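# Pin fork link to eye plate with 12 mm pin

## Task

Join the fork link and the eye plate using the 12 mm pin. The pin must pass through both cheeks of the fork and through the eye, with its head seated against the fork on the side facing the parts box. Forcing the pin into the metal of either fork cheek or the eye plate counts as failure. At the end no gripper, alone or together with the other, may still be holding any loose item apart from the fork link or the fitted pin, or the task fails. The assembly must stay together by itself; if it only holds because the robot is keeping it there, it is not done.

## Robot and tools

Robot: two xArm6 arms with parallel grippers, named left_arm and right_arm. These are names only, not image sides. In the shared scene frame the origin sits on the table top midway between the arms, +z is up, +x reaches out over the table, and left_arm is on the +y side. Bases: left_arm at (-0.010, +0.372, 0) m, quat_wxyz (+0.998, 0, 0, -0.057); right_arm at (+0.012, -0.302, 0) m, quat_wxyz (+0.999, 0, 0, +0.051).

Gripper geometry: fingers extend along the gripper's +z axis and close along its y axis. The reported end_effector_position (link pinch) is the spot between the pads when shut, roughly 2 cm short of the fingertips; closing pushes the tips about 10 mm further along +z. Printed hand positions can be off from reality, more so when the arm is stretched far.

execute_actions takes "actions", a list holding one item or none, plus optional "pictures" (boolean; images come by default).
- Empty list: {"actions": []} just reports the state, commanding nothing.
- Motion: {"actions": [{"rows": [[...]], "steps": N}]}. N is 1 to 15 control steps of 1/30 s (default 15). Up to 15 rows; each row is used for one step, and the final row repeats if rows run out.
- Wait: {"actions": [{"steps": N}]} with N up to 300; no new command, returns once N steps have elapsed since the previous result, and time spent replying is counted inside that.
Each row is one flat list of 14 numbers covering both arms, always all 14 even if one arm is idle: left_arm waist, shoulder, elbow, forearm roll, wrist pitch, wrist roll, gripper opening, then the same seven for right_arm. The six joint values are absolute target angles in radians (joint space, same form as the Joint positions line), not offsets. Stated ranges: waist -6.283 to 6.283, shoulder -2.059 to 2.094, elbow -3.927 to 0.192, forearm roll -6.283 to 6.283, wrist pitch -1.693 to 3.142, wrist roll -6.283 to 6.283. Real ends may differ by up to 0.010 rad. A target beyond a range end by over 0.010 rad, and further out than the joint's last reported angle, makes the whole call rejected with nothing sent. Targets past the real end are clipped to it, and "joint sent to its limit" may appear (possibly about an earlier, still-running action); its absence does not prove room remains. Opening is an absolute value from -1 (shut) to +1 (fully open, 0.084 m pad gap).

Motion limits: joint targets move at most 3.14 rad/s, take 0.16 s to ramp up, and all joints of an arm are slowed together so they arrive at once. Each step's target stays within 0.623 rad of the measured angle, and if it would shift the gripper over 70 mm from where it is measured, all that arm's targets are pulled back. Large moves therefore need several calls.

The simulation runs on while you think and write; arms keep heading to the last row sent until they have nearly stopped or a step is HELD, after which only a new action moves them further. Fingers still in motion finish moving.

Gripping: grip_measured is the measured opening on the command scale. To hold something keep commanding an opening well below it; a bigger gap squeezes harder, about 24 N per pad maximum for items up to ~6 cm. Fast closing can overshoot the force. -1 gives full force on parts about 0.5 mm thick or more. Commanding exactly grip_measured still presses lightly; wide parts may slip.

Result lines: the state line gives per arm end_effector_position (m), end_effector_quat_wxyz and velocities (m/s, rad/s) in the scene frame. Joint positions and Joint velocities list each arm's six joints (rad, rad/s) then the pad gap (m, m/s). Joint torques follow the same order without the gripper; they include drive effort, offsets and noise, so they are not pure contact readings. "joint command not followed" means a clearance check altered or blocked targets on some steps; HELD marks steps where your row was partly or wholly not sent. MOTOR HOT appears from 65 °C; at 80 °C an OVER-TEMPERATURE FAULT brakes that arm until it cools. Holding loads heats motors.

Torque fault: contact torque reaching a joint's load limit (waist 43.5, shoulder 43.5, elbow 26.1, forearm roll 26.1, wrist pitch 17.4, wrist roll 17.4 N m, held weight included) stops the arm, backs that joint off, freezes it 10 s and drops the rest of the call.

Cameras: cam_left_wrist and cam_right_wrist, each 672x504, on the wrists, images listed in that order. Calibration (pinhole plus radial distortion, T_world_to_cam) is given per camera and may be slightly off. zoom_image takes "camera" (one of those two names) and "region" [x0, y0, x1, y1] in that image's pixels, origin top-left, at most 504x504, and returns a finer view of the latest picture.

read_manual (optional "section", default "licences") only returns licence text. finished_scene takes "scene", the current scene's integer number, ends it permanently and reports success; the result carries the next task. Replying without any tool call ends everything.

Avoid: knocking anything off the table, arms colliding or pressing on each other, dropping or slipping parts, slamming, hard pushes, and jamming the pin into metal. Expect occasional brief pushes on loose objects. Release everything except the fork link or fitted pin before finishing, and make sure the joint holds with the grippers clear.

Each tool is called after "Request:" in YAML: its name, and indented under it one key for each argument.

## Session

Request:
execute_actions:
  actions: []

Scene clock: 0.00 s of 6033.50 s.
left_arm: end_effector_position=(+0.2463, +0.1118, +0.1296) grip_measured=+1.00 end_effector_quat_wxyz=(+0.536, +0.214, +0.728, -0.369) end_effector_velocity=(-0.000, +0.000, -0.000) end_effector_angular_velocity=(+0.000, +0.000, -0.000) | right_arm: end_effector_position=(+0.2050, -0.0231, +0.2868) grip_measured=+1.00 end_effector_quat_wxyz=(+0.153, +0.507, +0.714, +0.458) end_effector_velocity=(-0.000, +0.000, +0.000) end_effector_angular_velocity=(+0.001, -0.001, +0.001)
Joint positions: left_arm=[-0.545 -0.295  0.041 -2.895  1.171 -0.38   0.084] | right_arm=[ 0.991 -1.236 -0.055 -0.892  0.504 -0.189  0.084]
Joint velocities: left_arm=[ 0.  0.  0.  0. -0. -0.  0.] | right_arm=[-0.    -0.001 -0.     0.    -0.001 -0.    -0.   ]
Joint torques (N m, as the arm reports them, + toward a larger angle): no reading
Motor temperatures (°C, as the motors report them): left_arm=[29 36 37 33 34 35] | right_arm=[32 31 30 32 38 29]
camera_calibration (this result's frames):
cam_left_wrist: T_world_to_cam=[[0.689288, 0.653614, -0.312524, -0.172305], [0.343832, 0.0845731, 0.935215, -0.149726], [0.637701, -0.752088, -0.166438, 0.0801407], [0, 0, 0, 1]] pos_world=[0.119143, 0.185557, 0.0995152]
cam_right_wrist: T_world_to_cam=[[0.576901, 0.0718359, 0.813649, -0.320523], [0.447361, -0.861227, -0.241156, 0.023268], [0.683413, 0.503118, -0.52898, 0.149775], [0, 0, 0, 1]] pos_world=[0.0721432, -0.0322903, 0.345632]

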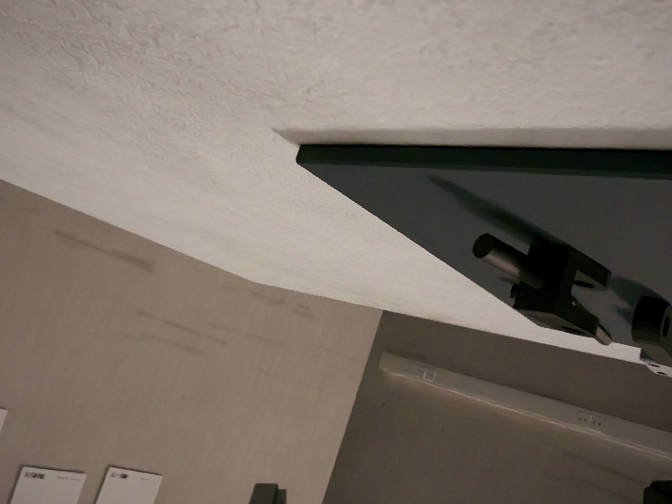

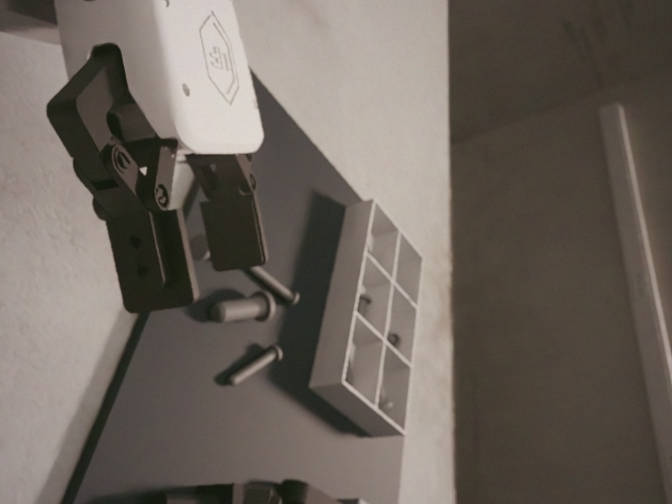

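Stage: swing right away, raise left elbow.

Request:
execute_actions:
  actions:
    - {"rows":[[-0.1,-0.295,-1.163,-2.895,1.171,-0.38,1,-0.102,-1.236,-0.055,-0.892,0.504,-0.189,-1]]}
  pictures: false

Request:
execute_actions:
  actions:
    - {"steps":45}
  pictures: false

Request:
execute_actions:
  actions:
    - {"rows":[[-0.1,-0.295,-1.163,0,1.2,1.074,1,-0.4,-0.5,-0.976,-0.892,0.504,0.36,-1]]}
  pictures: false

Request:
execute_actions:
  actions:
    - {"steps":60}
  pictures: false

Request:
execute_actions:
  actions:
    - {"rows":[[-0.5,-0.037,-1.163,0,1.2,0.957,1,-0.4,-0.5,-0.976,1.571,1.571,0.36,-1]]}
  pictures: false

Request:
execute_actions:
  actions:
    - {"steps":50}

Scene clock: 11.83 s of 6033.50 s.
left_arm: end_effector_position=(+0.3841, +0.1115, +0.2644) grip_measured=+1.00 end_effector_quat_wxyz=(+0.669, +0.149, +0.639, -0.348) end_effector_velocity=(+0.265, +0.033, +0.352) end_effector_angular_velocity=(-0.324, -0.624, +0.323) | right_arm: end_effector_position=(+0.3166, -0.1527, +0.2868) grip_measured=-1.00 end_effector_quat_wxyz=(+0.263, +0.671, +0.563, +0.405) end_effector_velocity=(+0.186, -0.380, +0.000) end_effector_angular_velocity=(+0.001, -0.001, -1.245)
Joint positions: left_arm=[-0.366 -0.295 -0.259 -2.895  1.171 -0.38   0.084] | right_arm=[ 0.482 -1.236 -0.055 -0.892  0.504 -0.189  0.   ]
Joint velocities: left_arm=[ 0.323  0.    -0.704  0.    -0.     0.     0.   ] | right_arm=[-1.245 -0.001  0.     0.     0.    -0.     0.   ]
Joint torques (N m, as the arm reports them, + toward a larger angle): left_arm=[ -1.02 -15.93 -16.72   0.48   1.79   0.34] | right_arm=[  0.1    1.21 -14.61   0.41  -1.49   0.66]
Motor temperatures (°C, as the motors report them): left_arm=[29 36 38 33 34 35] | right_arm=[32 31 32 32 38 29]
Steps of this call (steps 1 to 90: nothing new was sent; then 8.33 s passed at rest; steps 91 to 105: all 15 steps of this action). Readings (joint positions):
91: left_arm=[-0.544 -0.295 0.040 -2.895 1.171 -0.380] | right_arm=[0.990 -1.236 -0.055 -0.892 0.504 -0.189]
92: left_arm=[-0.541 -0.295 0.037 -2.894 1.170 -0.380] | right_arm=[0.986 -1.236 -0.055 -0.893 0.504 -0.189]
94: left_arm=[-0.515 -0.294 0.004 -2.894 1.169 -0.380] | right_arm=[0.944 -1.236 -0.055 -0.893 0.503 -0.189]
98: left_arm=[-0.452 -0.295 -0.096 -2.895 1.171 -0.380] | right_arm=[0.773 -1.236 -0.055 -0.892 0.504 -0.189]
105: the state above

Scene clock: 13.33 s of 6033.50 s.
left_arm: end_effector_position=(+0.4761, +0.2159, +0.7667) grip_measured=+1.00 end_effector_quat_wxyz=(+0.922, +0.100, +0.263, -0.264) end_effector_velocity=(-0.008, +0.004, +0.018) end_effector_angular_velocity=(-0.008, -0.034, +0.004) | right_arm: end_effector_position=(+0.3486, -0.3454, +0.2868) grip_measured=-1.00 end_effector_quat_wxyz=(+0.368, +0.804, +0.346, +0.312) end_effector_velocity=(-0.000, -0.000, -0.000) end_effector_angular_velocity=(-0.000, +0.001, -0.001)
Joint positions: left_arm=[-0.101 -0.294 -1.16  -2.895  1.171 -0.38   0.084] | right_arm=[-0.102 -1.236 -0.055 -0.892  0.504 -0.189  0.   ]
Joint velocities: left_arm=[ 0.004 -0.005 -0.027 -0.001  0.003  0.001  0.   ] | right_arm=[ 0.     0.     0.    -0.     0.001  0.     0.   ]
Joint torques (N m, as the arm reports them, + toward a larger angle): left_arm=[ -0.49 -21.3  -21.42   0.27   1.87   0.26] | right_arm=[  0.     1.4  -14.68   0.36  -1.55   0.73]
Motor temperatures (°C, as the motors report them): left_arm=[29 36 38 33 34 35] | right_arm=[32 31 33 32 38 29]
Steps of this call (steps 1 to 45: the robot went on to your last target). Readings (joint positions):
1: left_arm=[-0.356 -0.295 -0.282 -2.895 1.171 -0.380] | right_arm=[0.440 -1.236 -0.055 -0.892 0.504 -0.189]
2: left_arm=[-0.346 -0.295 -0.306 -2.895 1.171 -0.380] | right_arm=[0.398 -1.236 -0.055 -0.892 0.504 -0.189]
4: left_arm=[-0.326 -0.295 -0.353 -2.895 1.171 -0.380] | right_arm=[0.315 -1.236 -0.055 -0.892 0.504 -0.189]
8: left_arm=[-0.292 -0.295 -0.449 -2.895 1.171 -0.380] | right_arm=[0.149 -1.236 -0.055 -0.892 0.504 -0.189]
45: the state above

Scene clock: 13.83 s of 6033.50 s.
left_arm: end_effector_position=(+0.4322, +0.0926, +0.6755) grip_measured=+1.00 end_effector_quat_wxyz=(+0.826, +0.540, +0.041, +0.156) end_effector_velocity=(-0.095, -0.207, -0.382) end_effector_angular_velocity=(+2.599, -2.362, +0.627) | right_arm: end_effector_position=(+0.4214, -0.4188, +0.4106) grip_measured=-1.00 end_effector_quat_wxyz=(+0.353, +0.853, +0.129, +0.362) end_effector_velocity=(+0.173, -0.161, +0.328) end_effector_angular_velocity=(+0.339, -0.608, -0.575)
Joint positions: left_arm=[-0.1   -0.295 -1.163 -2.086  1.195  0.429  0.084] | right_arm=[-0.278 -0.816 -0.533 -0.892  0.504  0.134  0.   ]
Joint velocities: left_arm=[ 0.    -0.    -0.     2.161  0.024  2.154  0.   ] | right_arm=[-0.302  0.777 -1.106 -0.    -0.     0.559  0.   ]
Joint torques (N m, as the arm reports them, + toward a larger angle): left_arm=[ -0.11 -21.43 -21.49  -0.23   0.91   0.48] | right_arm=[ -0.15  -2.81 -14.08   0.52  -1.44   0.8 ]
Motor temperatures (°C, as the motors report them): left_arm=[29 36 38 33 34 35] | right_arm=[32 31 33 32 38 29]
Steps of this call (steps 1 to 15: all 15 steps of this action). Readings (joint positions):
1: left_arm=[-0.101 -0.294 -1.160 -2.895 1.171 -0.380] | right_arm=[-0.102 -1.236 -0.055 -0.892 0.504 -0.189]
2: left_arm=[-0.100 -0.294 -1.161 -2.890 1.171 -0.374] | right_arm=[-0.104 -1.232 -0.059 -0.892 0.504 -0.184]
4: left_arm=[-0.100 -0.295 -1.162 -2.846 1.173 -0.329] | right_arm=[-0.124 -1.189 -0.099 -0.892 0.504 -0.145]
8: left_arm=[-0.100 -0.295 -1.163 -2.594 1.184 -0.079] | right_arm=[-0.197 -1.025 -0.268 -0.892 0.504 -0.015]
15: the state above

Scene clock: 15.83 s of 6033.50 s.
left_arm: end_effector_position=(+0.4353, +0.2755, +0.3694) grip_measured=+1.00 end_effector_quat_wxyz=(-0.054, +0.793, -0.595, +0.117) end_effector_velocity=(+0.000, -0.000, -0.000) end_effector_angular_velocity=(-0.000, +0.000, +0.000) | right_arm: end_effector_position=(+0.4879, -0.4938, +0.5284) grip_measured=-1.00 end_effector_quat_wxyz=(+0.348, +0.831, -0.034, +0.432) end_effector_velocity=(+0.000, -0.000, -0.000) end_effector_angular_velocity=(-0.000, +0.001, -0.000)
Joint positions: left_arm=[-0.1   -0.295 -1.163 -0.     1.2    1.074  0.084] | right_arm=[-0.4   -0.5   -0.976 -0.892  0.504  0.36   0.   ]
Joint velocities: left_arm=[ 0.  0. -0. -0.  0. -0. -0.] | right_arm=[-0.     0.001 -0.    -0.     0.001 -0.     0.   ]
Joint torques (N m, as the arm reports them, + toward a larger angle): left_arm=[ -0.72 -21.11 -21.25   0.35  -1.66   0.29] | right_arm=[ -0.24  -8.23 -14.29   0.35  -1.52   0.69]
Motor temperatures (°C, as the motors report them): left_arm=[29 36 38 33 34 35] | right_arm=[32 31 33 32 38 29]
Steps of this call (steps 1 to 60: the robot went on to your last target). Readings (joint positions):
1: left_arm=[-0.100 -0.295 -1.163 -2.013 1.196 0.501] | right_arm=[-0.288 -0.790 -0.570 -0.892 0.504 0.153]
2: left_arm=[-0.100 -0.295 -1.163 -1.941 1.197 0.573] | right_arm=[-0.298 -0.763 -0.607 -0.892 0.504 0.172]
4: left_arm=[-0.100 -0.295 -1.163 -1.797 1.198 0.707] | right_arm=[-0.319 -0.710 -0.682 -0.892 0.504 0.210]
8: left_arm=[-0.100 -0.295 -1.163 -1.509 1.199 0.886] | right_arm=[-0.361 -0.601 -0.835 -0.892 0.504 0.288]
60: the state above
All arms were judged still, so your last target was given up. Only a new action makes them travel on or press farther. Fingers that are still opening or closing keep moving.

Scene clock: 16.33 s of 6033.50 s.
left_arm: end_effector_position=(+0.3917, +0.1342, +0.2732) grip_measured=+1.00 end_effector_quat_wxyz=(-0.005, +0.726, -0.687, +0.024) end_effector_velocity=(-0.170, -0.295, -0.218) end_effector_angular_velocity=(+0.228, +0.407, -0.518) | right_arm: end_effector_position=(+0.4004, -0.4804, +0.3899) grip_measured=-1.00 end_effector_quat_wxyz=(+0.137, +0.932, -0.275, +0.191) end_effector_velocity=(-0.210, +0.260, -0.287) end_effector_angular_velocity=(+1.701, +0.797, -0.524)
Joint positions: left_arm=[-0.421 -0.087 -1.163 -0.     1.2    0.98   0.084] | right_arm=[-0.4   -0.5   -0.976 -0.299  1.095  0.36   0.   ]
Joint velocities: left_arm=[-0.729  0.469 -0.002 -0.001 -0.    -0.211  0.   ] | right_arm=[-0.001  0.001  0.004  1.434  1.316  0.     0.   ]
Joint torques (N m, as the arm reports them, + toward a larger angle): left_arm=[  0.77 -28.2  -20.95   0.19  -1.27   0.3 ] | right_arm=[  0.06  -8.38 -14.36  -0.39  -2.05   0.61]
Motor temperatures (°C, as the motors report them): left_arm=[29 36 38 33 34 35] | right_arm=[32 31 33 32 38 29]
Steps of this call (steps 1 to 15: all 15 steps of this action). Readings (joint positions):
1: left_arm=[-0.100 -0.295 -1.163 0.000 1.200 1.074] | right_arm=[-0.400 -0.500 -0.976 -0.892 0.504 0.360]
2: left_arm=[-0.104 -0.293 -1.164 0.000 1.200 1.072] | right_arm=[-0.400 -0.500 -0.976 -0.887 0.509 0.360]
4: left_arm=[-0.141 -0.271 -1.167 0.000 1.199 1.061] | right_arm=[-0.399 -0.500 -0.977 -0.843 0.554 0.360]
8: left_arm=[-0.247 -0.199 -1.162 -0.000 1.200 1.031] | right_arm=[-0.400 -0.500 -0.976 -0.641 0.755 0.360]
15: the state above

Scene clock: 18.00 s of 6033.50 s.
left_arm: end_effector_position=(+0.3717, +0.1036, +0.2499) grip_measured=+1.00 end_effector_quat_wxyz=(+0.000, +0.707, -0.707, +0.000) end_effector_velocity=(-0.000, -0.000, -0.000) end_effector_angular_velocity=(-0.000, +0.000, +0.000) | right_arm: end_effector_position=(+0.4055, -0.1605, +0.5798) grip_measured=-1.00 end_effector_quat_wxyz=(+0.705, -0.658, +0.260, +0.055) end_effector_velocity=(+0.001, -0.001, +0.001) end_effector_angular_velocity=(+0.003, -0.001, -0.003)
Joint positions: left_arm=[-0.5   -0.037 -1.163 -0.     1.2    0.957  0.084] | right_arm=[-0.4   -0.5   -0.976  1.571  1.571  0.36   0.   ]
Joint velocities: left_arm=[-0.  0.  0. -0. -0.  0.  0.] | right_arm=[-0.001  0.    -0.     0.003 -0.001  0.     0.   ]
Joint torques (N m, as the arm reports them, + toward a larger angle): left_arm=[ -0.27 -27.99 -20.92   0.24  -1.26   0.36] | right_arm=[ -0.05  -7.31 -13.61   2.63   0.17   0.54]
Motor temperatures (°C, as the motors report them): left_arm=[29 36 39 33 34 35] | right_arm=[32 31 33 32 38 29]
Steps of this call (steps 1 to 50: the robot went on to your last target). Readings (joint positions):
1: left_arm=[-0.444 -0.072 -1.162 -0.000 1.200 0.974] | right_arm=[-0.400 -0.500 -0.975 -0.250 1.137 0.360]
2: left_arm=[-0.463 -0.060 -1.162 -0.000 1.200 0.969] | right_arm=[-0.400 -0.500 -0.975 -0.201 1.178 0.360]
4: left_arm=[-0.483 -0.047 -1.161 -0.000 1.200 0.963] | right_arm=[-0.400 -0.500 -0.975 -0.097 1.250 0.360]
8: left_arm=[-0.495 -0.041 -1.164 0.000 1.200 0.958] | right_arm=[-0.400 -0.500 -0.975 0.123 1.364 0.360]
50: the state above
camera_calibration (this result's frames):
cam_left_wrist: T_world_to_cam=[[-0.999678, -0.00840561, 0.0239286, 0.396448], [-0.00858531, 0.999936, -0.00741696, -0.0328795], [-0.0238647, -0.00762, -0.999686, 0.391058], [0, 0, 0, 1]] pos_world=[0.40537, 0.0391896, 0.381205]
cam_right_wrist: T_world_to_cam=[[-0.412219, 0.122693, -0.902786, 0.739757], [-0.861569, 0.269722, 0.430056, 0.209004], [0.296266, 0.95509, -0.00547579, 0.162872], [0, 0, 0, 1]] pos_world=[0.43676, -0.302693, 0.57885]

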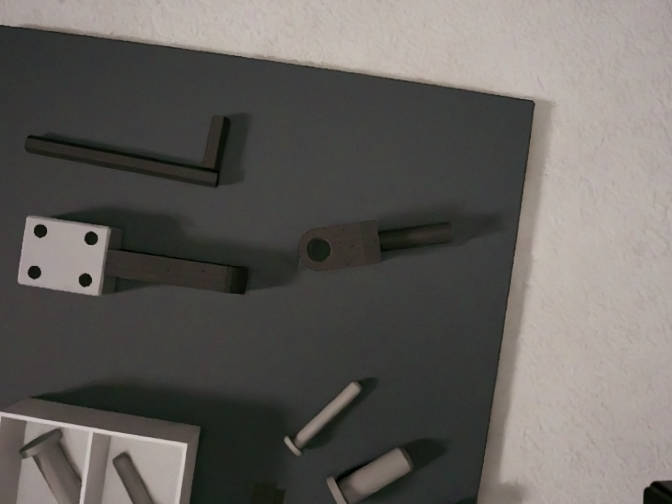

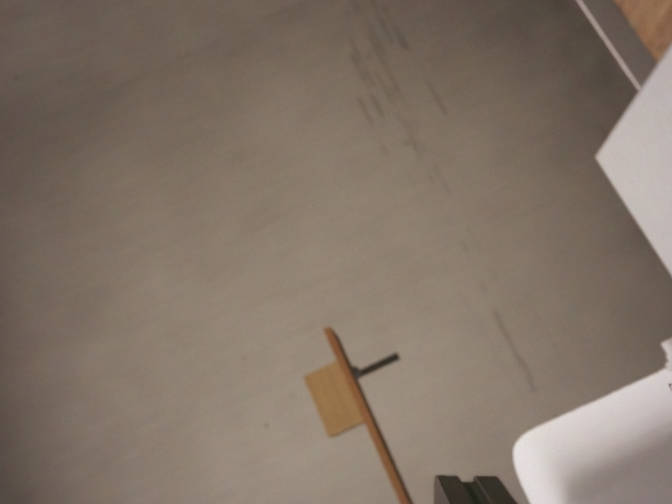

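Request:
execute_actions:
  actions:
    - {"rows":[[-0.5223,0.3212,-1.037,0,0.7158,0.8037,-1,-0.227,0.516,-0.7766,1.571,1.571,0.26,-1]]}
  pictures: false

Request:
execute_actions:
  actions:
    - {"steps":40}

Request:
execute_actions:
  actions:
    - {"rows":[[-0.553,0.367,-1.1077,0,0.7404,0.773,-1,-0.227,0.516,-0.7766,1.571,1.571,0.26,-1]]}

Request:
execute_actions:
  actions:
    - {"rows":[[-0.5836,0.4135,-1.1784,0,0.7649,0.7424,-1,-0.227,0.516,-0.7766,1.571,1.571,0.26,-1]]}

Scene clock: 34.47 s of 6033.50 s.
left_arm: end_effector_position=(+0.3932, +0.0768, +0.0892) grip_measured=-1.00 end_effector_quat_wxyz=(+0.000, +0.745, -0.667, -0.002) end_effector_velocity=(-0.028, -0.004, -0.350) end_effector_angular_velocity=(+0.052, +0.069, +0.214) | right_arm: end_effector_position=(+0.4651, -0.1474, +0.4179) grip_measured=-1.00 end_effector_quat_wxyz=(+0.675, -0.611, +0.356, +0.212) end_effector_velocity=(+0.077, +0.040, -0.393) end_effector_angular_velocity=(+0.197, +0.865, +0.138)
Joint positions: left_arm=[-0.519  0.267 -1.056  0.     0.792  0.828  0.   ] | right_arm=[-0.324 -0.168 -0.888  1.571  1.571  0.316  0.   ]
Joint velocities: left_arm=[-0.04   0.639  0.244 -0.    -0.797 -0.253  0.   ] | right_arm=[ 0.138  0.81   0.157  0.     0.    -0.079  0.   ]
Joint torques (N m, as the arm reports them, + toward a larger angle): left_arm=[  0.03 -43.78 -20.98   0.2   -1.36   0.38] | right_arm=[ -0.16 -12.64 -13.15   2.28   0.9    0.56]
Motor temperatures (°C, as the motors report them): left_arm=[29 36 40 33 35 35] | right_arm=[32 31 34 32 38 29]
Steps of this call (steps 1 to 15: the robot went on to your last target; steps 16 to 90: nothing new was sent; then 12.97 s passed at rest; steps 91 to 105: all 15 steps of this action). Readings (joint positions):
91: left_arm=[-0.500 -0.037 -1.163 0.000 1.200 0.957] | right_arm=[-0.400 -0.500 -0.976 1.571 1.571 0.360]
92: left_arm=[-0.500 -0.035 -1.163 -0.000 1.194 0.955] | right_arm=[-0.399 -0.496 -0.976 1.571 1.571 0.359]
94: left_arm=[-0.502 -0.008 -1.157 -0.000 1.151 0.942] | right_arm=[-0.388 -0.462 -0.969 1.572 1.572 0.353]
98: left_arm=[-0.508 0.096 -1.115 0.000 1.021 0.900] | right_arm=[-0.361 -0.352 -0.930 1.571 1.571 0.338]
105: the state above

Scene clock: 35.80 s of 6033.50 s.
left_arm: end_effector_position=(+0.3926, +0.0752, +0.0610) grip_measured=-1.00 end_effector_quat_wxyz=(+0.000, +0.752, -0.659, +0.000) end_effector_velocity=(-0.001, +0.001, -0.001) end_effector_angular_velocity=(+0.001, +0.002, -0.000) | right_arm: end_effector_position=(+0.4103, -0.0993, +0.1040) grip_measured=-1.00 end_effector_quat_wxyz=(+0.531, -0.468, +0.530, +0.467) end_effector_velocity=(-0.001, -0.000, -0.002) end_effector_angular_velocity=(-0.000, +0.006, -0.001)
Joint positions: left_arm=[-0.522  0.321 -1.037 -0.     0.716  0.804  0.   ] | right_arm=[-0.227  0.515 -0.777  1.571  1.571  0.26   0.   ]
Joint velocities: left_arm=[0.    0.    0.002 0.    0.    0.    0.   ] | right_arm=[-0.     0.004  0.002 -0.    -0.001  0.     0.   ]
Joint torques (N m, as the arm reports them, + toward a larger angle): left_arm=[ -0.51 -35.07 -17.78   0.56  -1.25   0.3 ] | right_arm=[ -0.15 -16.94  -6.37   0.6    1.68   0.59]
Motor temperatures (°C, as the motors report them): left_arm=[29 36 40 33 35 35] | right_arm=[32 31 34 32 38 29]
Steps of this call (steps 1 to 40: the robot went on to your last target). Readings (joint positions):
1: left_arm=[-0.520 0.286 -1.048 0.000 0.770 0.821] | right_arm=[-0.320 -0.140 -0.883 1.571 1.571 0.314]
2: left_arm=[-0.521 0.299 -1.042 0.000 0.754 0.816] | right_arm=[-0.316 -0.113 -0.878 1.571 1.571 0.311]
4: left_arm=[-0.522 0.311 -1.039 0.000 0.735 0.809] | right_arm=[-0.307 -0.058 -0.869 1.571 1.571 0.307]
8: left_arm=[-0.522 0.316 -1.040 -0.000 0.720 0.805] | right_arm=[-0.292 0.054 -0.851 1.571 1.571 0.297]
40: the state above
camera_calibration (this result's frames):
cam_left_wrist: T_world_to_cam=[[-0.990015, -0.138917, 0.0239237, 0.427673], [-0.139129, 0.990246, -0.00742204, 0.0462521], [-0.0226594, -0.0106764, -0.999686, 0.202228], [0, 0, 0, 1]] pos_world=[0.43442, 0.0157692, 0.192276]
cam_right_wrist: T_world_to_cam=[[-0.992474, 0.121884, -0.0117958, 0.450049], [-0.011228, 0.0053441, 0.999923, -0.033179], [0.121938, 0.99253, -0.00393536, 0.175488], [0, 0, 0, 1]] pos_world=[0.424891, -0.228854, 0.0391758]

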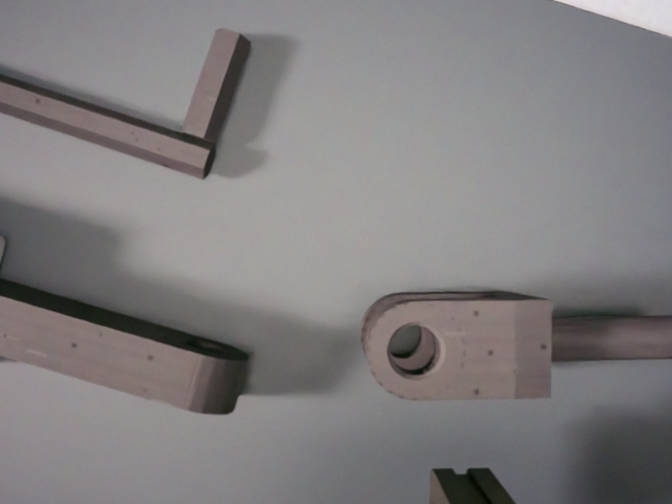

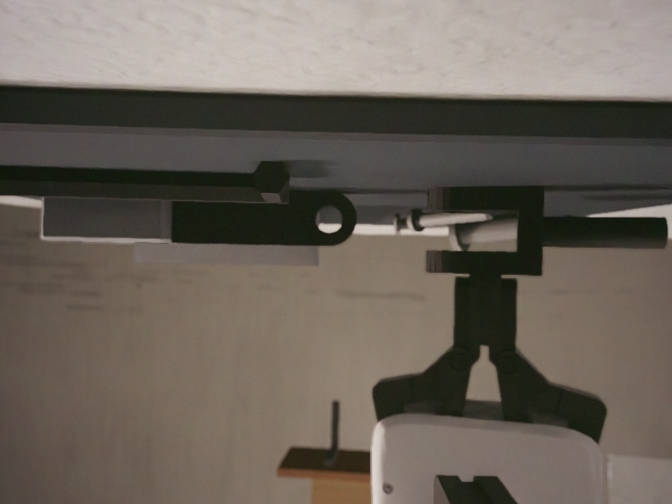

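Scene clock: 36.30 s of 6033.50 s.
left_arm: end_effector_position=(+0.3963, +0.0531, +0.0614) grip_measured=-1.00 end_effector_quat_wxyz=(-0.000, +0.752, -0.659, +0.000) end_effector_velocity=(-0.000, -0.002, -0.000) end_effector_angular_velocity=(+0.001, +0.000, +0.001) | right_arm: end_effector_position=(+0.4101, -0.0993, +0.1037) grip_measured=-1.00 end_effector_quat_wxyz=(+0.531, -0.468, +0.530, +0.467) end_effector_velocity=(-0.000, +0.001, +0.000) end_effector_angular_velocity=(+0.001, -0.000, +0.002)
Joint positions: left_arm=[-0.552  0.366 -1.107  0.     0.74   0.773  0.   ] | right_arm=[-0.227  0.516 -0.777  1.571  1.571  0.26   0.   ]
Joint velocities: left_arm=[-0.003  0.004 -0.006  0.001  0.002 -0.004  0.   ] | right_arm=[ 0.001 -0.     0.    -0.     0.001  0.     0.   ]
Joint torques (N m, as the arm reports them, + toward a larger angle): left_arm=[ -0.69 -36.09 -18.03   0.42  -1.43   0.26] | right_arm=[ -0.01 -16.84  -6.57   0.64   1.78   0.59]
Motor temperatures (°C, as the motors report them): left_arm=[29 36 40 33 35 35] | right_arm=[32 31 34 32 38 29]
Steps of this call (steps 1 to 15: all 15 steps of this action). Readings (joint positions):
1: left_arm=[-0.522 0.321 -1.037 0.000 0.716 0.804] | right_arm=[-0.227 0.515 -0.777 1.571 1.571 0.260]
2: left_arm=[-0.524 0.324 -1.041 0.000 0.718 0.801] | right_arm=[-0.227 0.516 -0.777 1.571 1.571 0.260]
4: left_arm=[-0.536 0.342 -1.070 0.000 0.728 0.789] | right_arm=[-0.227 0.516 -0.777 1.571 1.571 0.260]
8: left_arm=[-0.550 0.362 -1.100 0.000 0.737 0.777] | right_arm=[-0.227 0.516 -0.777 1.571 1.571 0.260]
15: the state above
camera_calibration (this result's frames):
cam_left_wrist: T_world_to_cam=[[-0.989993, -0.13908, 0.0238696, 0.428247], [-0.139292, 0.990223, -0.00745856, 0.0686945], [-0.0225989, -0.0107088, -0.999687, 0.202466], [0, 0, 0, 1]] pos_world=[0.438105, -0.00629403, 0.192693]
cam_right_wrist: T_world_to_cam=[[-0.992495, 0.121795, -0.0109386, 0.449739], [-0.0103726, 0.00528088, 0.999932, -0.0332525], [0.121844, 0.992541, -0.00397792, 0.175505], [0, 0, 0, 1]] pos_world=[0.424634, -0.228796, 0.0388679]

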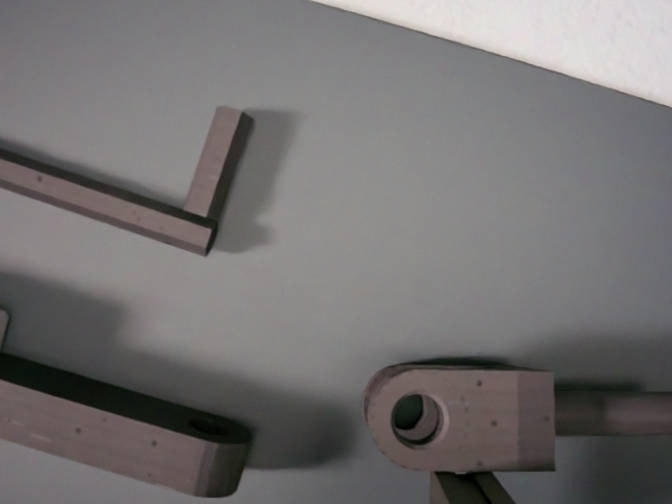

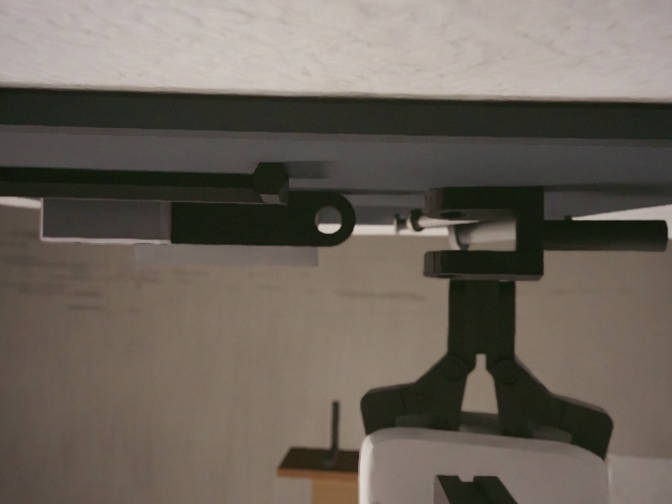

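Scene clock: 36.80 s of 6033.50 s.
left_arm: end_effector_position=(+0.3987, +0.0305, +0.0611) grip_measured=-1.00 end_effector_quat_wxyz=(+0.000, +0.752, -0.659, +0.000) end_effector_velocity=(+0.001, -0.003, +0.001) end_effector_angular_velocity=(-0.001, -0.001, -0.000) | right_arm: end_effector_position=(+0.4101, -0.0993, +0.1037) grip_measured=-1.00 end_effector_quat_wxyz=(+0.531, -0.468, +0.530, +0.467) end_effector_velocity=(+0.000, +0.000, +0.001) end_effector_angular_velocity=(-0.001, -0.001, +0.001)
Joint positions: left_arm=[-0.583  0.413 -1.178 -0.     0.765  0.743  0.   ] | right_arm=[-0.227  0.516 -0.777  1.571  1.571  0.26   0.   ]
Joint velocities: left_arm=[-0.003  0.004 -0.009  0.     0.003 -0.003  0.   ] | right_arm=[ 0.001 -0.002 -0.    -0.    -0.     0.     0.   ]
Joint torques (N m, as the arm reports them, + toward a larger angle): left_arm=[ -0.07 -37.9  -18.21   0.41  -1.2    0.27] | right_arm=[ -0.27 -16.82  -6.61   0.63   1.71   0.6 ]
Motor temperatures (°C, as the motors report them): left_arm=[29 36 40 33 35 35] | right_arm=[32 31 33 32 38 29]
Steps of this call (steps 1 to 15: all 15 steps of this action). Readings (joint positions):
1: left_arm=[-0.553 0.367 -1.107 0.000 0.740 0.773] | right_arm=[-0.227 0.516 -0.777 1.571 1.571 0.260]
2: left_arm=[-0.554 0.369 -1.112 0.000 0.743 0.771] | right_arm=[-0.227 0.516 -0.777 1.571 1.571 0.260]
4: left_arm=[-0.566 0.388 -1.140 0.000 0.752 0.759] | right_arm=[-0.227 0.516 -0.777 1.571 1.571 0.260]
8: left_arm=[-0.581 0.409 -1.171 -0.000 0.761 0.746] | right_arm=[-0.227 0.516 -0.777 1.571 1.571 0.260]
15: the state above
camera_calibration (this result's frames):
cam_left_wrist: T_world_to_cam=[[-0.989996, -0.139051, 0.0239319, 0.427434], [-0.139263, 0.990228, -0.0074286, 0.091389], [-0.0226651, -0.0106871, -0.999686, 0.202021], [0, 0, 0, 1]] pos_world=[0.440464, -0.0289019, 0.192408]
cam_right_wrist: T_world_to_cam=[[-0.992496, 0.121792, -0.0109056, 0.449727], [-0.0103396, 0.00527821, 0.999933, -0.0332553], [0.121841, 0.992542, -0.00397933, 0.175505], [0, 0, 0, 1]] pos_world=[0.424625, -0.228794, 0.038856]

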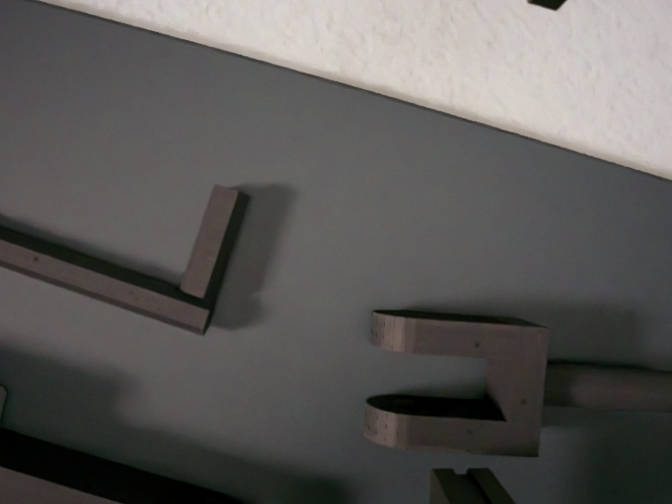

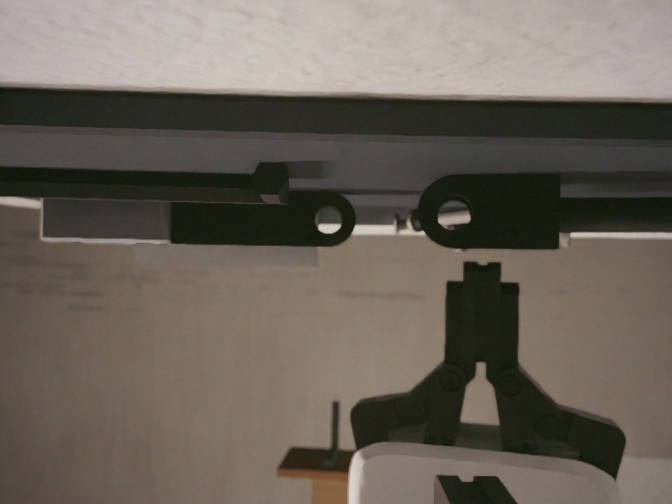

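Request:
execute_actions:
  actions:
    - {"rows":[[-0.696,0.333,-1.119,0,0.786,-0.89,0,-0.227,0.516,-0.7766,1.571,1.571,0.26,-1]]}
  pictures: false

Request:
execute_actions:
  actions:
    - {"steps":20}
  pictures: false

Request:
execute_actions:
  actions:
    - {"rows":[[-0.696,0.4232,-1.1058,0,0.6826,-0.89,0,-0.227,0.516,-0.7766,1.571,1.571,0.26,-1]]}
  pictures: false

Request:
execute_actions:
  actions:
    - {"steps":8}

Request:
execute_actions:
  actions:
    - {"rows":[[-0.696,0.4232,-1.1058,0,0.6826,-0.89,-0.3,-0.227,0.516,-0.7766,1.571,1.571,0.26,-1],[-0.696,0.4232,-1.1058,0,0.6826,-0.89,-0.45,-0.227,0.516,-0.7766,1.571,1.571,0.26,-1],[-0.696,0.4232,-1.1058,0,0.6826,-0.89,-0.6,-0.227,0.516,-0.7766,1.571,1.571,0.26,-1],[-0.696,0.4232,-1.1058,0,0.6826,-0.89,-0.7,-0.227,0.516,-0.7766,1.571,1.571,0.26,-1],[-0.696,0.4232,-1.1058,0,0.6826,-0.89,-1,-0.227,0.516,-0.7766,1.571,1.571,0.26,-1]]}

Scene clock: 47.73 s of 6033.50 s.
left_arm: end_effector_position=(+0.3503, -0.0005, +0.0788) grip_measured=-0.01 end_effector_quat_wxyz=(+0.000, +0.959, -0.283, +0.000) end_effector_velocity=(-0.033, -0.011, +0.005) end_effector_angular_velocity=(+0.010, +0.012, +2.725) | right_arm: end_effector_position=(+0.4101, -0.0993, +0.1037) grip_measured=-1.00 end_effector_quat_wxyz=(+0.531, -0.468, +0.530, +0.467) end_effector_velocity=(+0.000, -0.000, -0.000) end_effector_angular_velocity=(-0.000, -0.000, -0.001)
Joint positions: left_arm=[-0.689  0.338 -1.123 -0.     0.785 -0.228  0.044] | right_arm=[-0.227  0.516 -0.777  1.571  1.571  0.26   0.   ]
Joint velocities: left_arm=[-0.062 -0.043  0.044  0.     0.015 -2.786 -0.   ] | right_arm=[-0.001  0.     0.    -0.     0.    -0.     0.   ]
Joint torques (N m, as the arm reports them, + toward a larger angle): left_arm=[  1.1  -35.13 -18.78   0.45  -1.07   0.22] | right_arm=[  0.04 -16.82  -6.55   0.66   1.69   0.55]
Motor temperatures (°C, as the motors report them): left_arm=[29 36 40 33 35 35] | right_arm=[32 31 33 32 38 29]
Steps of this call (steps 1 to 15: the robot went on to your last target; steps 16 to 90: nothing new was sent; then 7.43 s passed at rest; steps 91 to 105: all 15 steps of this action). Readings (joint positions):
91: left_arm=[-0.584 0.413 -1.178 0.000 0.765 0.742] | right_arm=[-0.227 0.516 -0.777 1.571 1.571 0.260]
92: left_arm=[-0.584 0.413 -1.178 0.000 0.765 0.737] | right_arm=[-0.227 0.516 -0.777 1.571 1.571 0.260]
94: left_arm=[-0.591 0.408 -1.173 0.000 0.767 0.692] | right_arm=[-0.227 0.516 -0.777 1.571 1.571 0.260]
98: left_arm=[-0.637 0.375 -1.150 0.000 0.775 0.422] | right_arm=[-0.227 0.516 -0.777 1.571 1.571 0.260]
105: the state above

Scene clock: 48.40 s of 6033.50 s.
left_arm: end_effector_position=(+0.3469, -0.0020, +0.0797) grip_measured=-0.01 end_effector_quat_wxyz=(-0.000, +0.999, +0.040, -0.000) end_effector_velocity=(-0.001, +0.000, -0.001) end_effector_angular_velocity=(+0.001, +0.002, +0.011) | right_arm: end_effector_position=(+0.4101, -0.0993, +0.1037) grip_measured=-1.00 end_effector_quat_wxyz=(+0.531, -0.468, +0.530, +0.467) end_effector_velocity=(-0.000, +0.001, +0.001) end_effector_angular_velocity=(+0.001, -0.001, +0.003)
Joint positions: left_arm=[-0.696  0.333 -1.119  0.     0.786 -0.889  0.044] | right_arm=[-0.227  0.516 -0.777  1.571  1.571  0.26   0.   ]
Joint velocities: left_arm=[-0.    -0.     0.002 -0.     0.    -0.011  0.   ] | right_arm=[ 0.002 -0.001  0.    -0.     0.002 -0.     0.   ]
Joint torques (N m, as the arm reports them, + toward a larger angle): left_arm=[ -0.3  -36.05 -18.27   0.57  -1.24   0.36] | right_arm=[ -0.17 -17.07  -6.63   0.61   1.68   0.59]
Motor temperatures (°C, as the motors report them): left_arm=[29 36 40 33 35 35] | right_arm=[32 31 33 32 38 29]
Steps of this call (steps 1 to 20: the robot went on to your last target). Readings (joint positions):
1: left_arm=[-0.691 0.337 -1.122 -0.000 0.785 -0.321] | right_arm=[-0.227 0.516 -0.777 1.571 1.571 0.260]
2: left_arm=[-0.692 0.336 -1.121 0.000 0.785 -0.415] | right_arm=[-0.227 0.516 -0.777 1.571 1.571 0.260]
4: left_arm=[-0.694 0.335 -1.120 -0.000 0.786 -0.592] | right_arm=[-0.227 0.516 -0.777 1.571 1.571 0.260]
8: left_arm=[-0.695 0.334 -1.119 -0.000 0.786 -0.813] | right_arm=[-0.227 0.516 -0.777 1.571 1.571 0.260]
20: the state above

Scene clock: 48.90 s of 6033.50 s.
left_arm: end_effector_position=(+0.3483, -0.0035, +0.0375) grip_measured=-0.01 end_effector_quat_wxyz=(+0.001, +0.999, +0.040, +0.001) end_effector_velocity=(-0.004, +0.004, -0.010) end_effector_angular_velocity=(+0.010, +0.010, +0.001) | right_arm: end_effector_position=(+0.4101, -0.0993, +0.1037) grip_measured=-1.00 end_effector_quat_wxyz=(+0.531, -0.468, +0.530, +0.467) end_effector_velocity=(-0.000, +0.001, +0.001) end_effector_angular_velocity=(+0.001, -0.001, +0.002)
Joint positions: left_arm=[-0.696  0.421 -1.107 -0.     0.684 -0.89   0.044] | right_arm=[-0.227  0.516 -0.777  1.571  1.571  0.26   0.   ]
Joint velocities: left_arm=[-0.     0.014  0.01  -0.    -0.01  -0.001 -0.   ] | right_arm=[ 0.001 -0.001  0.     0.     0.001 -0.     0.   ]
Joint torques (N m, as the arm reports them, + toward a larger angle): left_arm=[ -0.07 -37.22 -17.13   0.62  -1.34   0.45] | right_arm=[  0.11 -16.89  -6.55   0.67   1.71   0.61]
Motor temperatures (°C, as the motors report them): left_arm=[29 36 40 33 35 35] | right_arm=[32 31 33 32 38 29]
Steps of this call (steps 1 to 15: all 15 steps of this action). Readings (joint positions):
1: left_arm=[-0.696 0.333 -1.119 0.000 0.786 -0.889] | right_arm=[-0.227 0.516 -0.777 1.571 1.571 0.260]
2: left_arm=[-0.696 0.336 -1.119 -0.000 0.780 -0.889] | right_arm=[-0.227 0.516 -0.777 1.571 1.571 0.260]
4: left_arm=[-0.696 0.363 -1.119 -0.000 0.744 -0.890] | right_arm=[-0.227 0.516 -0.777 1.571 1.571 0.260]
8: left_arm=[-0.696 0.416 -1.102 0.000 0.698 -0.890] | right_arm=[-0.227 0.516 -0.777 1.571 1.571 0.260]
15: the state above

Scene clock: 49.17 s of 6033.50 s.
left_arm: end_effector_position=(+0.3477, -0.0029, +0.0363) grip_measured=-0.01 end_effector_quat_wxyz=(+0.000, +0.999, +0.040, +0.000) end_effector_velocity=(-0.001, +0.001, -0.001) end_effector_angular_velocity=(+0.001, +0.001, +0.000) | right_arm: end_effector_position=(+0.4101, -0.0993, +0.1037) grip_measured=-1.00 end_effector_quat_wxyz=(+0.531, -0.468, +0.530, +0.467) end_effector_velocity=(+0.000, +0.000, +0.000) end_effector_angular_velocity=(-0.000, -0.001, +0.001)
Joint positions: left_arm=[-0.696  0.423 -1.106 -0.     0.683 -0.89   0.044] | right_arm=[-0.227  0.516 -0.777  1.571  1.571  0.26   0.   ]
Joint velocities: left_arm=[ 0.     0.001  0.002 -0.    -0.001 -0.    -0.   ] | right_arm=[ 0.001 -0.001 -0.    -0.    -0.     0.     0.   ]
Joint torques (N m, as the arm reports them, + toward a larger angle): left_arm=[ -0.39 -36.95 -17.25   0.21  -1.25   0.39] | right_arm=[ -0.24 -17.17  -6.5    0.57   1.69   0.56]
Motor temperatures (°C, as the motors report them): left_arm=[29 36 40 33 35 35] | right_arm=[32 31 32 32 38 29]
Steps of this call (steps 1 to 8: the robot went on to your last target). Readings (joint positions):
1: left_arm=[-0.696 0.422 -1.107 -0.000 0.683 -0.890] | right_arm=[-0.227 0.516 -0.777 1.571 1.571 0.260]
2: left_arm=[-0.696 0.422 -1.106 -0.000 0.683 -0.890] | right_arm=[-0.227 0.516 -0.777 1.571 1.571 0.260]
4: left_arm=[-0.696 0.423 -1.106 -0.000 0.683 -0.890] | right_arm=[-0.227 0.516 -0.777 1.571 1.571 0.260]
8: the state above
camera_calibration (this result's frames):
cam_left_wrist: T_world_to_cam=[[0.0884662, -0.995785, 0.0242035, -0.00458525], [-0.996032, -0.0886734, -0.0076228, 0.412012], [0.00973688, -0.0234331, -0.999678, 0.164357], [0, 0, 0, 1]] pos_world=[0.409182, 0.03582, 0.167556]
cam_right_wrist: T_world_to_cam=[[-0.992496, 0.121791, -0.0109043, 0.449727], [-0.0103383, 0.00527813, 0.999933, -0.0332555], [0.121841, 0.992542, -0.00397941, 0.175505], [0, 0, 0, 1]] pos_world=[0.424624, -0.228794, 0.0388556]

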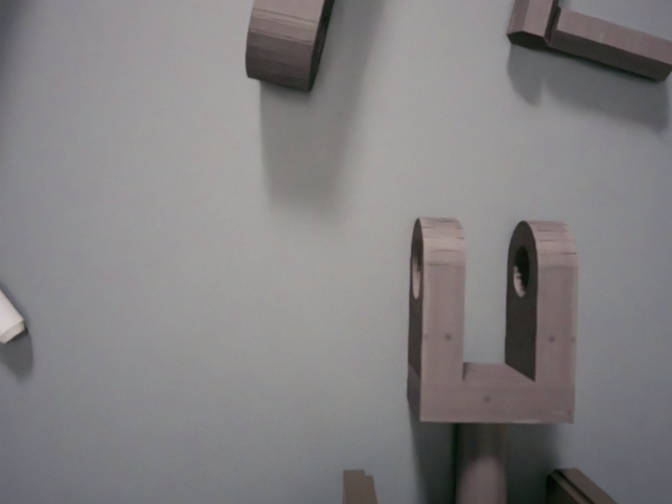

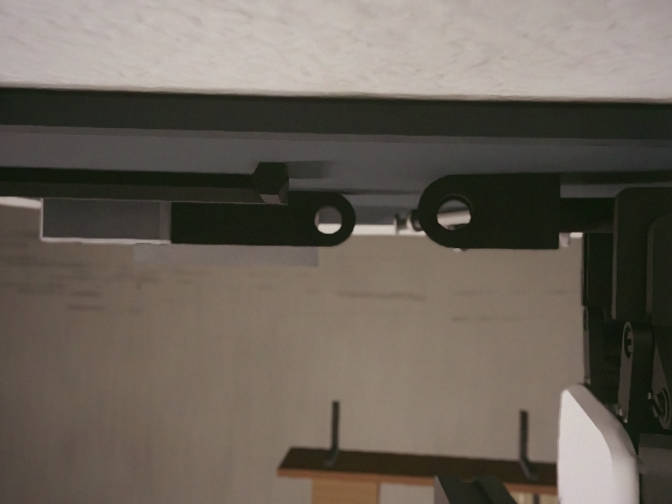

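Scene clock: 49.67 s of 6033.50 s.
left_arm: end_effector_position=(+0.3477, -0.0029, +0.0362) grip_measured=-0.74 end_effector_quat_wxyz=(+0.000, +0.999, +0.040, +0.000) end_effector_velocity=(-0.000, +0.000, -0.001) end_effector_angular_velocity=(+0.001, +0.001, +0.001) | right_arm: end_effector_position=(+0.4101, -0.0993, +0.1037) grip_measured=-1.00 end_effector_quat_wxyz=(+0.531, -0.468, +0.530, +0.467) end_effector_velocity=(-0.000, +0.000, -0.000) end_effector_angular_velocity=(-0.000, -0.000, +0.001)
Joint positions: left_arm=[-0.696  0.423 -1.106 -0.     0.683 -0.89   0.011] | right_arm=[-0.227  0.516 -0.777  1.571  1.571  0.26   0.   ]
Joint velocities: left_arm=[-0.     0.     0.001 -0.     0.    -0.001  0.   ] | right_arm=[ 0.001 -0.     0.    -0.    -0.    -0.     0.   ]
Joint torques (N m, as the arm reports them, + toward a larger angle): left_arm=[ -0.25 -36.66 -17.43   0.07  -1.28   0.34] | right_arm=[ -0.03 -16.88  -6.35   0.71   1.68   0.59]
Motor temperatures (°C, as the motors report them): left_arm=[29 36 40 33 35 35] | right_arm=[32 31 32 32 38 29]
Steps of this call (steps 1 to 15: all 15 steps of this action). Readings (joint positions):
1: left_arm=[-0.696 0.423 -1.106 -0.000 0.683 -0.890] | right_arm=[-0.227 0.516 -0.777 1.571 1.571 0.260]
2: left_arm=[-0.696 0.423 -1.106 -0.000 0.683 -0.890] | right_arm=[-0.227 0.516 -0.777 1.571 1.571 0.260]
4: left_arm=[-0.696 0.423 -1.106 -0.000 0.683 -0.890] | right_arm=[-0.227 0.516 -0.777 1.571 1.571 0.260]
8: left_arm=[-0.696 0.423 -1.106 0.000 0.683 -0.890] | right_arm=[-0.227 0.516 -0.777 1.571 1.571 0.260]
15: the state above
camera_calibration (this result's frames):
cam_left_wrist: T_world_to_cam=[[0.0884594, -0.995789, 0.0240581, -0.00453857], [-0.996033, -0.0886624, -0.00750483, 0.411966], [0.00960627, -0.0232988, -0.999682, 0.164285], [0, 0, 0, 1]] pos_world=[0.409155, 0.035834, 0.167433]
cam_right_wrist: T_world_to_cam=[[-0.992496, 0.121791, -0.0109042, 0.449727], [-0.0103383, 0.00527815, 0.999933, -0.0332555], [0.121841, 0.992542, -0.00397943, 0.175505], [0, 0, 0, 1]] pos_world=[0.424624, -0.228794, 0.0388556]

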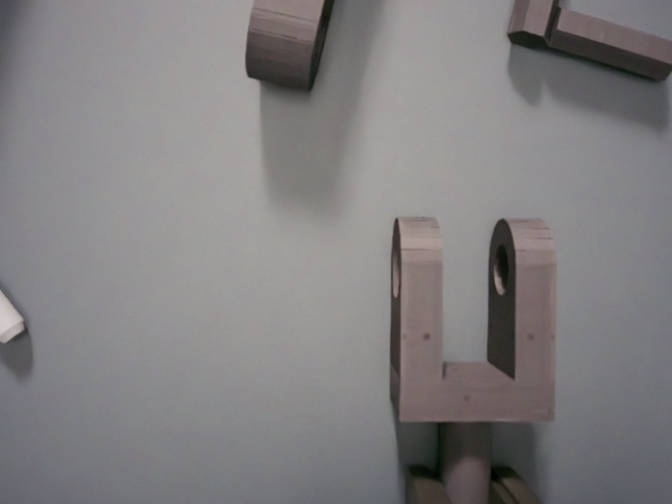

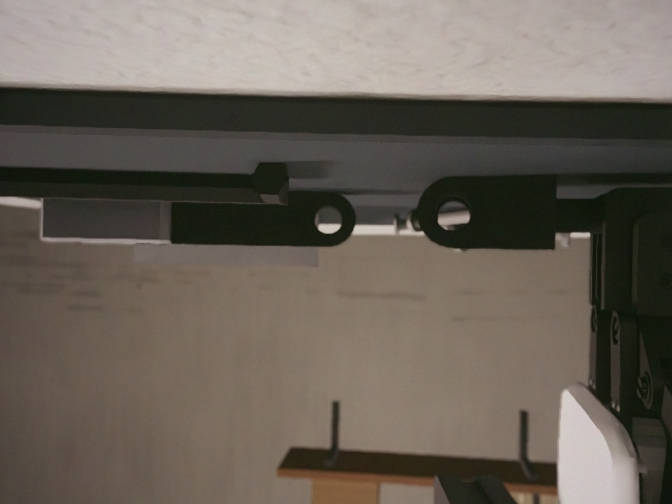

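Request:
execute_actions:
  actions:
    - {"rows":[[-0.696,0.407,-1.108,0,0.701,-0.89,-1,-0.227,0.516,-0.7766,1.571,1.571,0.26,-1]],"steps":8}
  pictures: false

Request:
execute_actions:
  actions:
    - {"rows":[[-0.5699,0.3512,-0.9994,0,0.6482,-0.5589,-1,-0.227,0.516,-0.7766,1.571,1.571,0.26,-1]]}
  pictures: false

Request:
execute_actions:
  actions:
    - {"steps":12}

Scene clock: 57.03 s of 6033.50 s.
left_arm: end_effector_position=(+0.3477, -0.0028, +0.0431) grip_measured=-0.74 end_effector_quat_wxyz=(-0.000, +0.999, +0.040, -0.000) end_effector_velocity=(+0.000, -0.001, +0.008) end_effector_angular_velocity=(-0.001, -0.001, -0.001) | right_arm: end_effector_position=(+0.4101, -0.0993, +0.1037) grip_measured=-1.00 end_effector_quat_wxyz=(+0.531, -0.468, +0.530, +0.467) end_effector_velocity=(-0.000, +0.000, +0.000) end_effector_angular_velocity=(+0.000, -0.001, +0.001)
Joint positions: left_arm=[-0.696  0.409 -1.108 -0.     0.699 -0.89   0.011] | right_arm=[-0.227  0.516 -0.777  1.571  1.571  0.26   0.   ]
Joint velocities: left_arm=[-0.001 -0.017 -0.003  0.     0.018  0.001 -0.   ] | right_arm=[ 0. -0. -0.  0.  0. -0.  0.]
Joint torques (N m, as the arm reports them, + toward a larger angle): left_arm=[ -0.33 -37.02 -17.96   0.54  -1.41   0.27] | right_arm=[ -0.2  -17.08  -6.59   0.65   1.62   0.66]
Motor temperatures (°C, as the motors report them): left_arm=[29 37 40 33 35 35] | right_arm=[32 31 32 32 38 29]
Steps of this call (steps 1 to 15: the robot went on to your last target; steps 16 to 90: nothing new was sent; then 4.10 s passed at rest; steps 91 to 98: all 8 steps of this action). Readings (joint positions):
91: left_arm=[-0.696 0.423 -1.106 0.000 0.683 -0.890] | right_arm=[-0.227 0.516 -0.777 1.571 1.571 0.260]
92: left_arm=[-0.696 0.421 -1.106 0.000 0.686 -0.890] | right_arm=[-0.227 0.516 -0.777 1.571 1.571 0.260]
94: left_arm=[-0.696 0.415 -1.105 -0.000 0.694 -0.890] | right_arm=[-0.227 0.516 -0.777 1.571 1.571 0.260]
98: the state above

Scene clock: 57.53 s of 6033.50 s.
left_arm: end_effector_position=(+0.3721, +0.0593, +0.0382) grip_measured=-0.74 end_effector_quat_wxyz=(+0.000, +0.998, -0.060, +0.000) end_effector_velocity=(+0.003, +0.010, +0.000) end_effector_angular_velocity=(-0.002, -0.004, -0.062) | right_arm: end_effector_position=(+0.4101, -0.0993, +0.1037) grip_measured=-1.00 end_effector_quat_wxyz=(+0.531, -0.468, +0.530, +0.467) end_effector_velocity=(+0.000, -0.000, +0.000) end_effector_angular_velocity=(+0.001, -0.000, -0.001)
Joint positions: left_arm=[-0.573  0.352 -1.002  0.     0.649 -0.567  0.011] | right_arm=[-0.227  0.516 -0.777  1.571  1.571  0.26   0.   ]
Joint velocities: left_arm=[ 0.02  -0.013  0.021  0.001 -0.012  0.081  0.   ] | right_arm=[-0.001 -0.001 -0.     0.     0.001  0.     0.   ]
Joint torques (N m, as the arm reports them, + toward a larger angle): left_arm=[ -0.39 -36.5  -18.01   0.46  -1.48   0.1 ] | right_arm=[ -0.27 -16.64  -6.52   0.64   1.57   0.53]
Motor temperatures (°C, as the motors report them): left_arm=[29 37 40 33 35 35] | right_arm=[32 31 32 32 38 29]
Steps of this call (steps 1 to 15: all 15 steps of this action). Readings (joint positions):
1: left_arm=[-0.696 0.408 -1.108 -0.000 0.700 -0.890] | right_arm=[-0.227 0.516 -0.777 1.571 1.571 0.260]
2: left_arm=[-0.695 0.407 -1.106 -0.000 0.698 -0.884] | right_arm=[-0.227 0.516 -0.777 1.571 1.571 0.260]
4: left_arm=[-0.680 0.400 -1.090 -0.000 0.689 -0.839] | right_arm=[-0.227 0.516 -0.777 1.571 1.571 0.260]
8: left_arm=[-0.603 0.367 -1.027 0.000 0.662 -0.654] | right_arm=[-0.227 0.516 -0.777 1.571 1.571 0.260]
15: the state above

Scene clock: 57.93 s of 6033.50 s.
left_arm: end_effector_position=(+0.3725, +0.0608, +0.0380) grip_measured=-0.74 end_effector_quat_wxyz=(+0.000, +0.998, -0.062, +0.000) end_effector_velocity=(+0.000, +0.001, -0.000) end_effector_angular_velocity=(+0.001, -0.000, -0.002) | right_arm: end_effector_position=(+0.4101, -0.0993, +0.1037) grip_measured=-1.00 end_effector_quat_wxyz=(+0.531, -0.468, +0.530, +0.467) end_effector_velocity=(-0.001, +0.001, -0.000) end_effector_angular_velocity=(+0.001, +0.002, +0.001)
Joint positions: left_arm=[-0.57   0.351 -1.     0.     0.648 -0.559  0.011] | right_arm=[-0.227  0.516 -0.777  1.571  1.571  0.26   0.   ]
Joint velocities: left_arm=[ 0.002 -0.     0.001  0.001 -0.     0.003 -0.   ] | right_arm=[ 0.001  0.002 -0.    -0.     0.     0.     0.   ]
Joint torques (N m, as the arm reports them, + toward a larger angle): left_arm=[ -0.09 -36.48 -18.07   0.65  -1.46   0.21] | right_arm=[ -0.2  -17.01  -6.42   0.66   1.69   0.59]
Motor temperatures (°C, as the motors report them): left_arm=[29 37 40 33 35 35] | right_arm=[32 31 32 32 38 29]
Steps of this call (steps 1 to 12: the robot went on to your last target). Readings (joint positions):
1: left_arm=[-0.572 0.352 -1.001 0.000 0.649 -0.564] | right_arm=[-0.227 0.516 -0.777 1.571 1.571 0.260]
2: left_arm=[-0.572 0.352 -1.001 0.000 0.649 -0.563] | right_arm=[-0.227 0.516 -0.777 1.571 1.571 0.260]
4: left_arm=[-0.571 0.352 -1.000 0.000 0.648 -0.561] | right_arm=[-0.227 0.516 -0.777 1.571 1.571 0.260]
8: left_arm=[-0.570 0.351 -1.000 0.000 0.648 -0.559] | right_arm=[-0.227 0.516 -0.777 1.571 1.571 0.260]
12: the state above
camera_calibration (this result's frames):
cam_left_wrist: T_world_to_cam=[[-0.116184, -0.992939, 0.0239497, 0.132706], [-0.993217, 0.116037, -0.00743676, 0.428782], [0.0046052, -0.0246513, -0.999686, 0.169331], [0, 0, 0, 1]] pos_world=[0.440512, 0.0861892, 0.169288]
cam_right_wrist: T_world_to_cam=[[-0.992496, 0.121791, -0.0109043, 0.449727], [-0.0103383, 0.00527816, 0.999933, -0.0332554], [0.121841, 0.992542, -0.00397943, 0.175505], [0, 0, 0, 1]] pos_world=[0.424624, -0.228794, 0.0388556]

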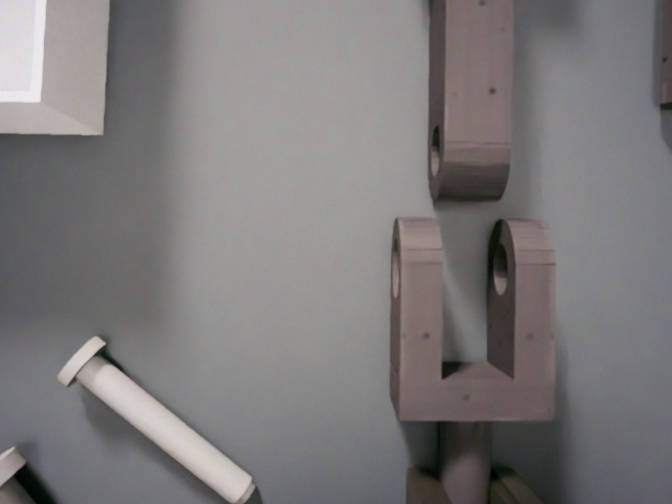

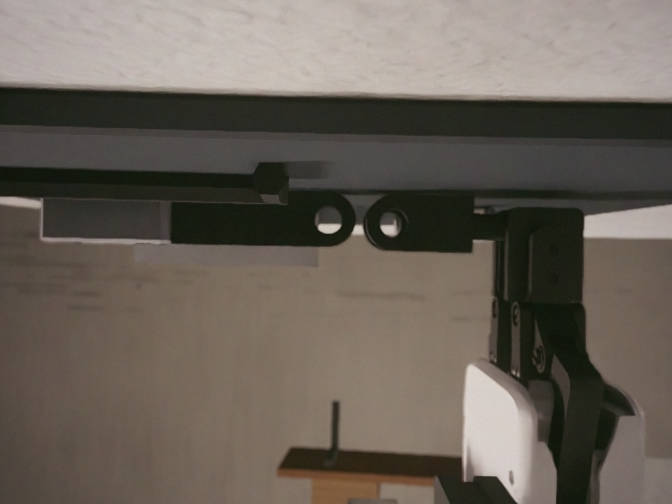

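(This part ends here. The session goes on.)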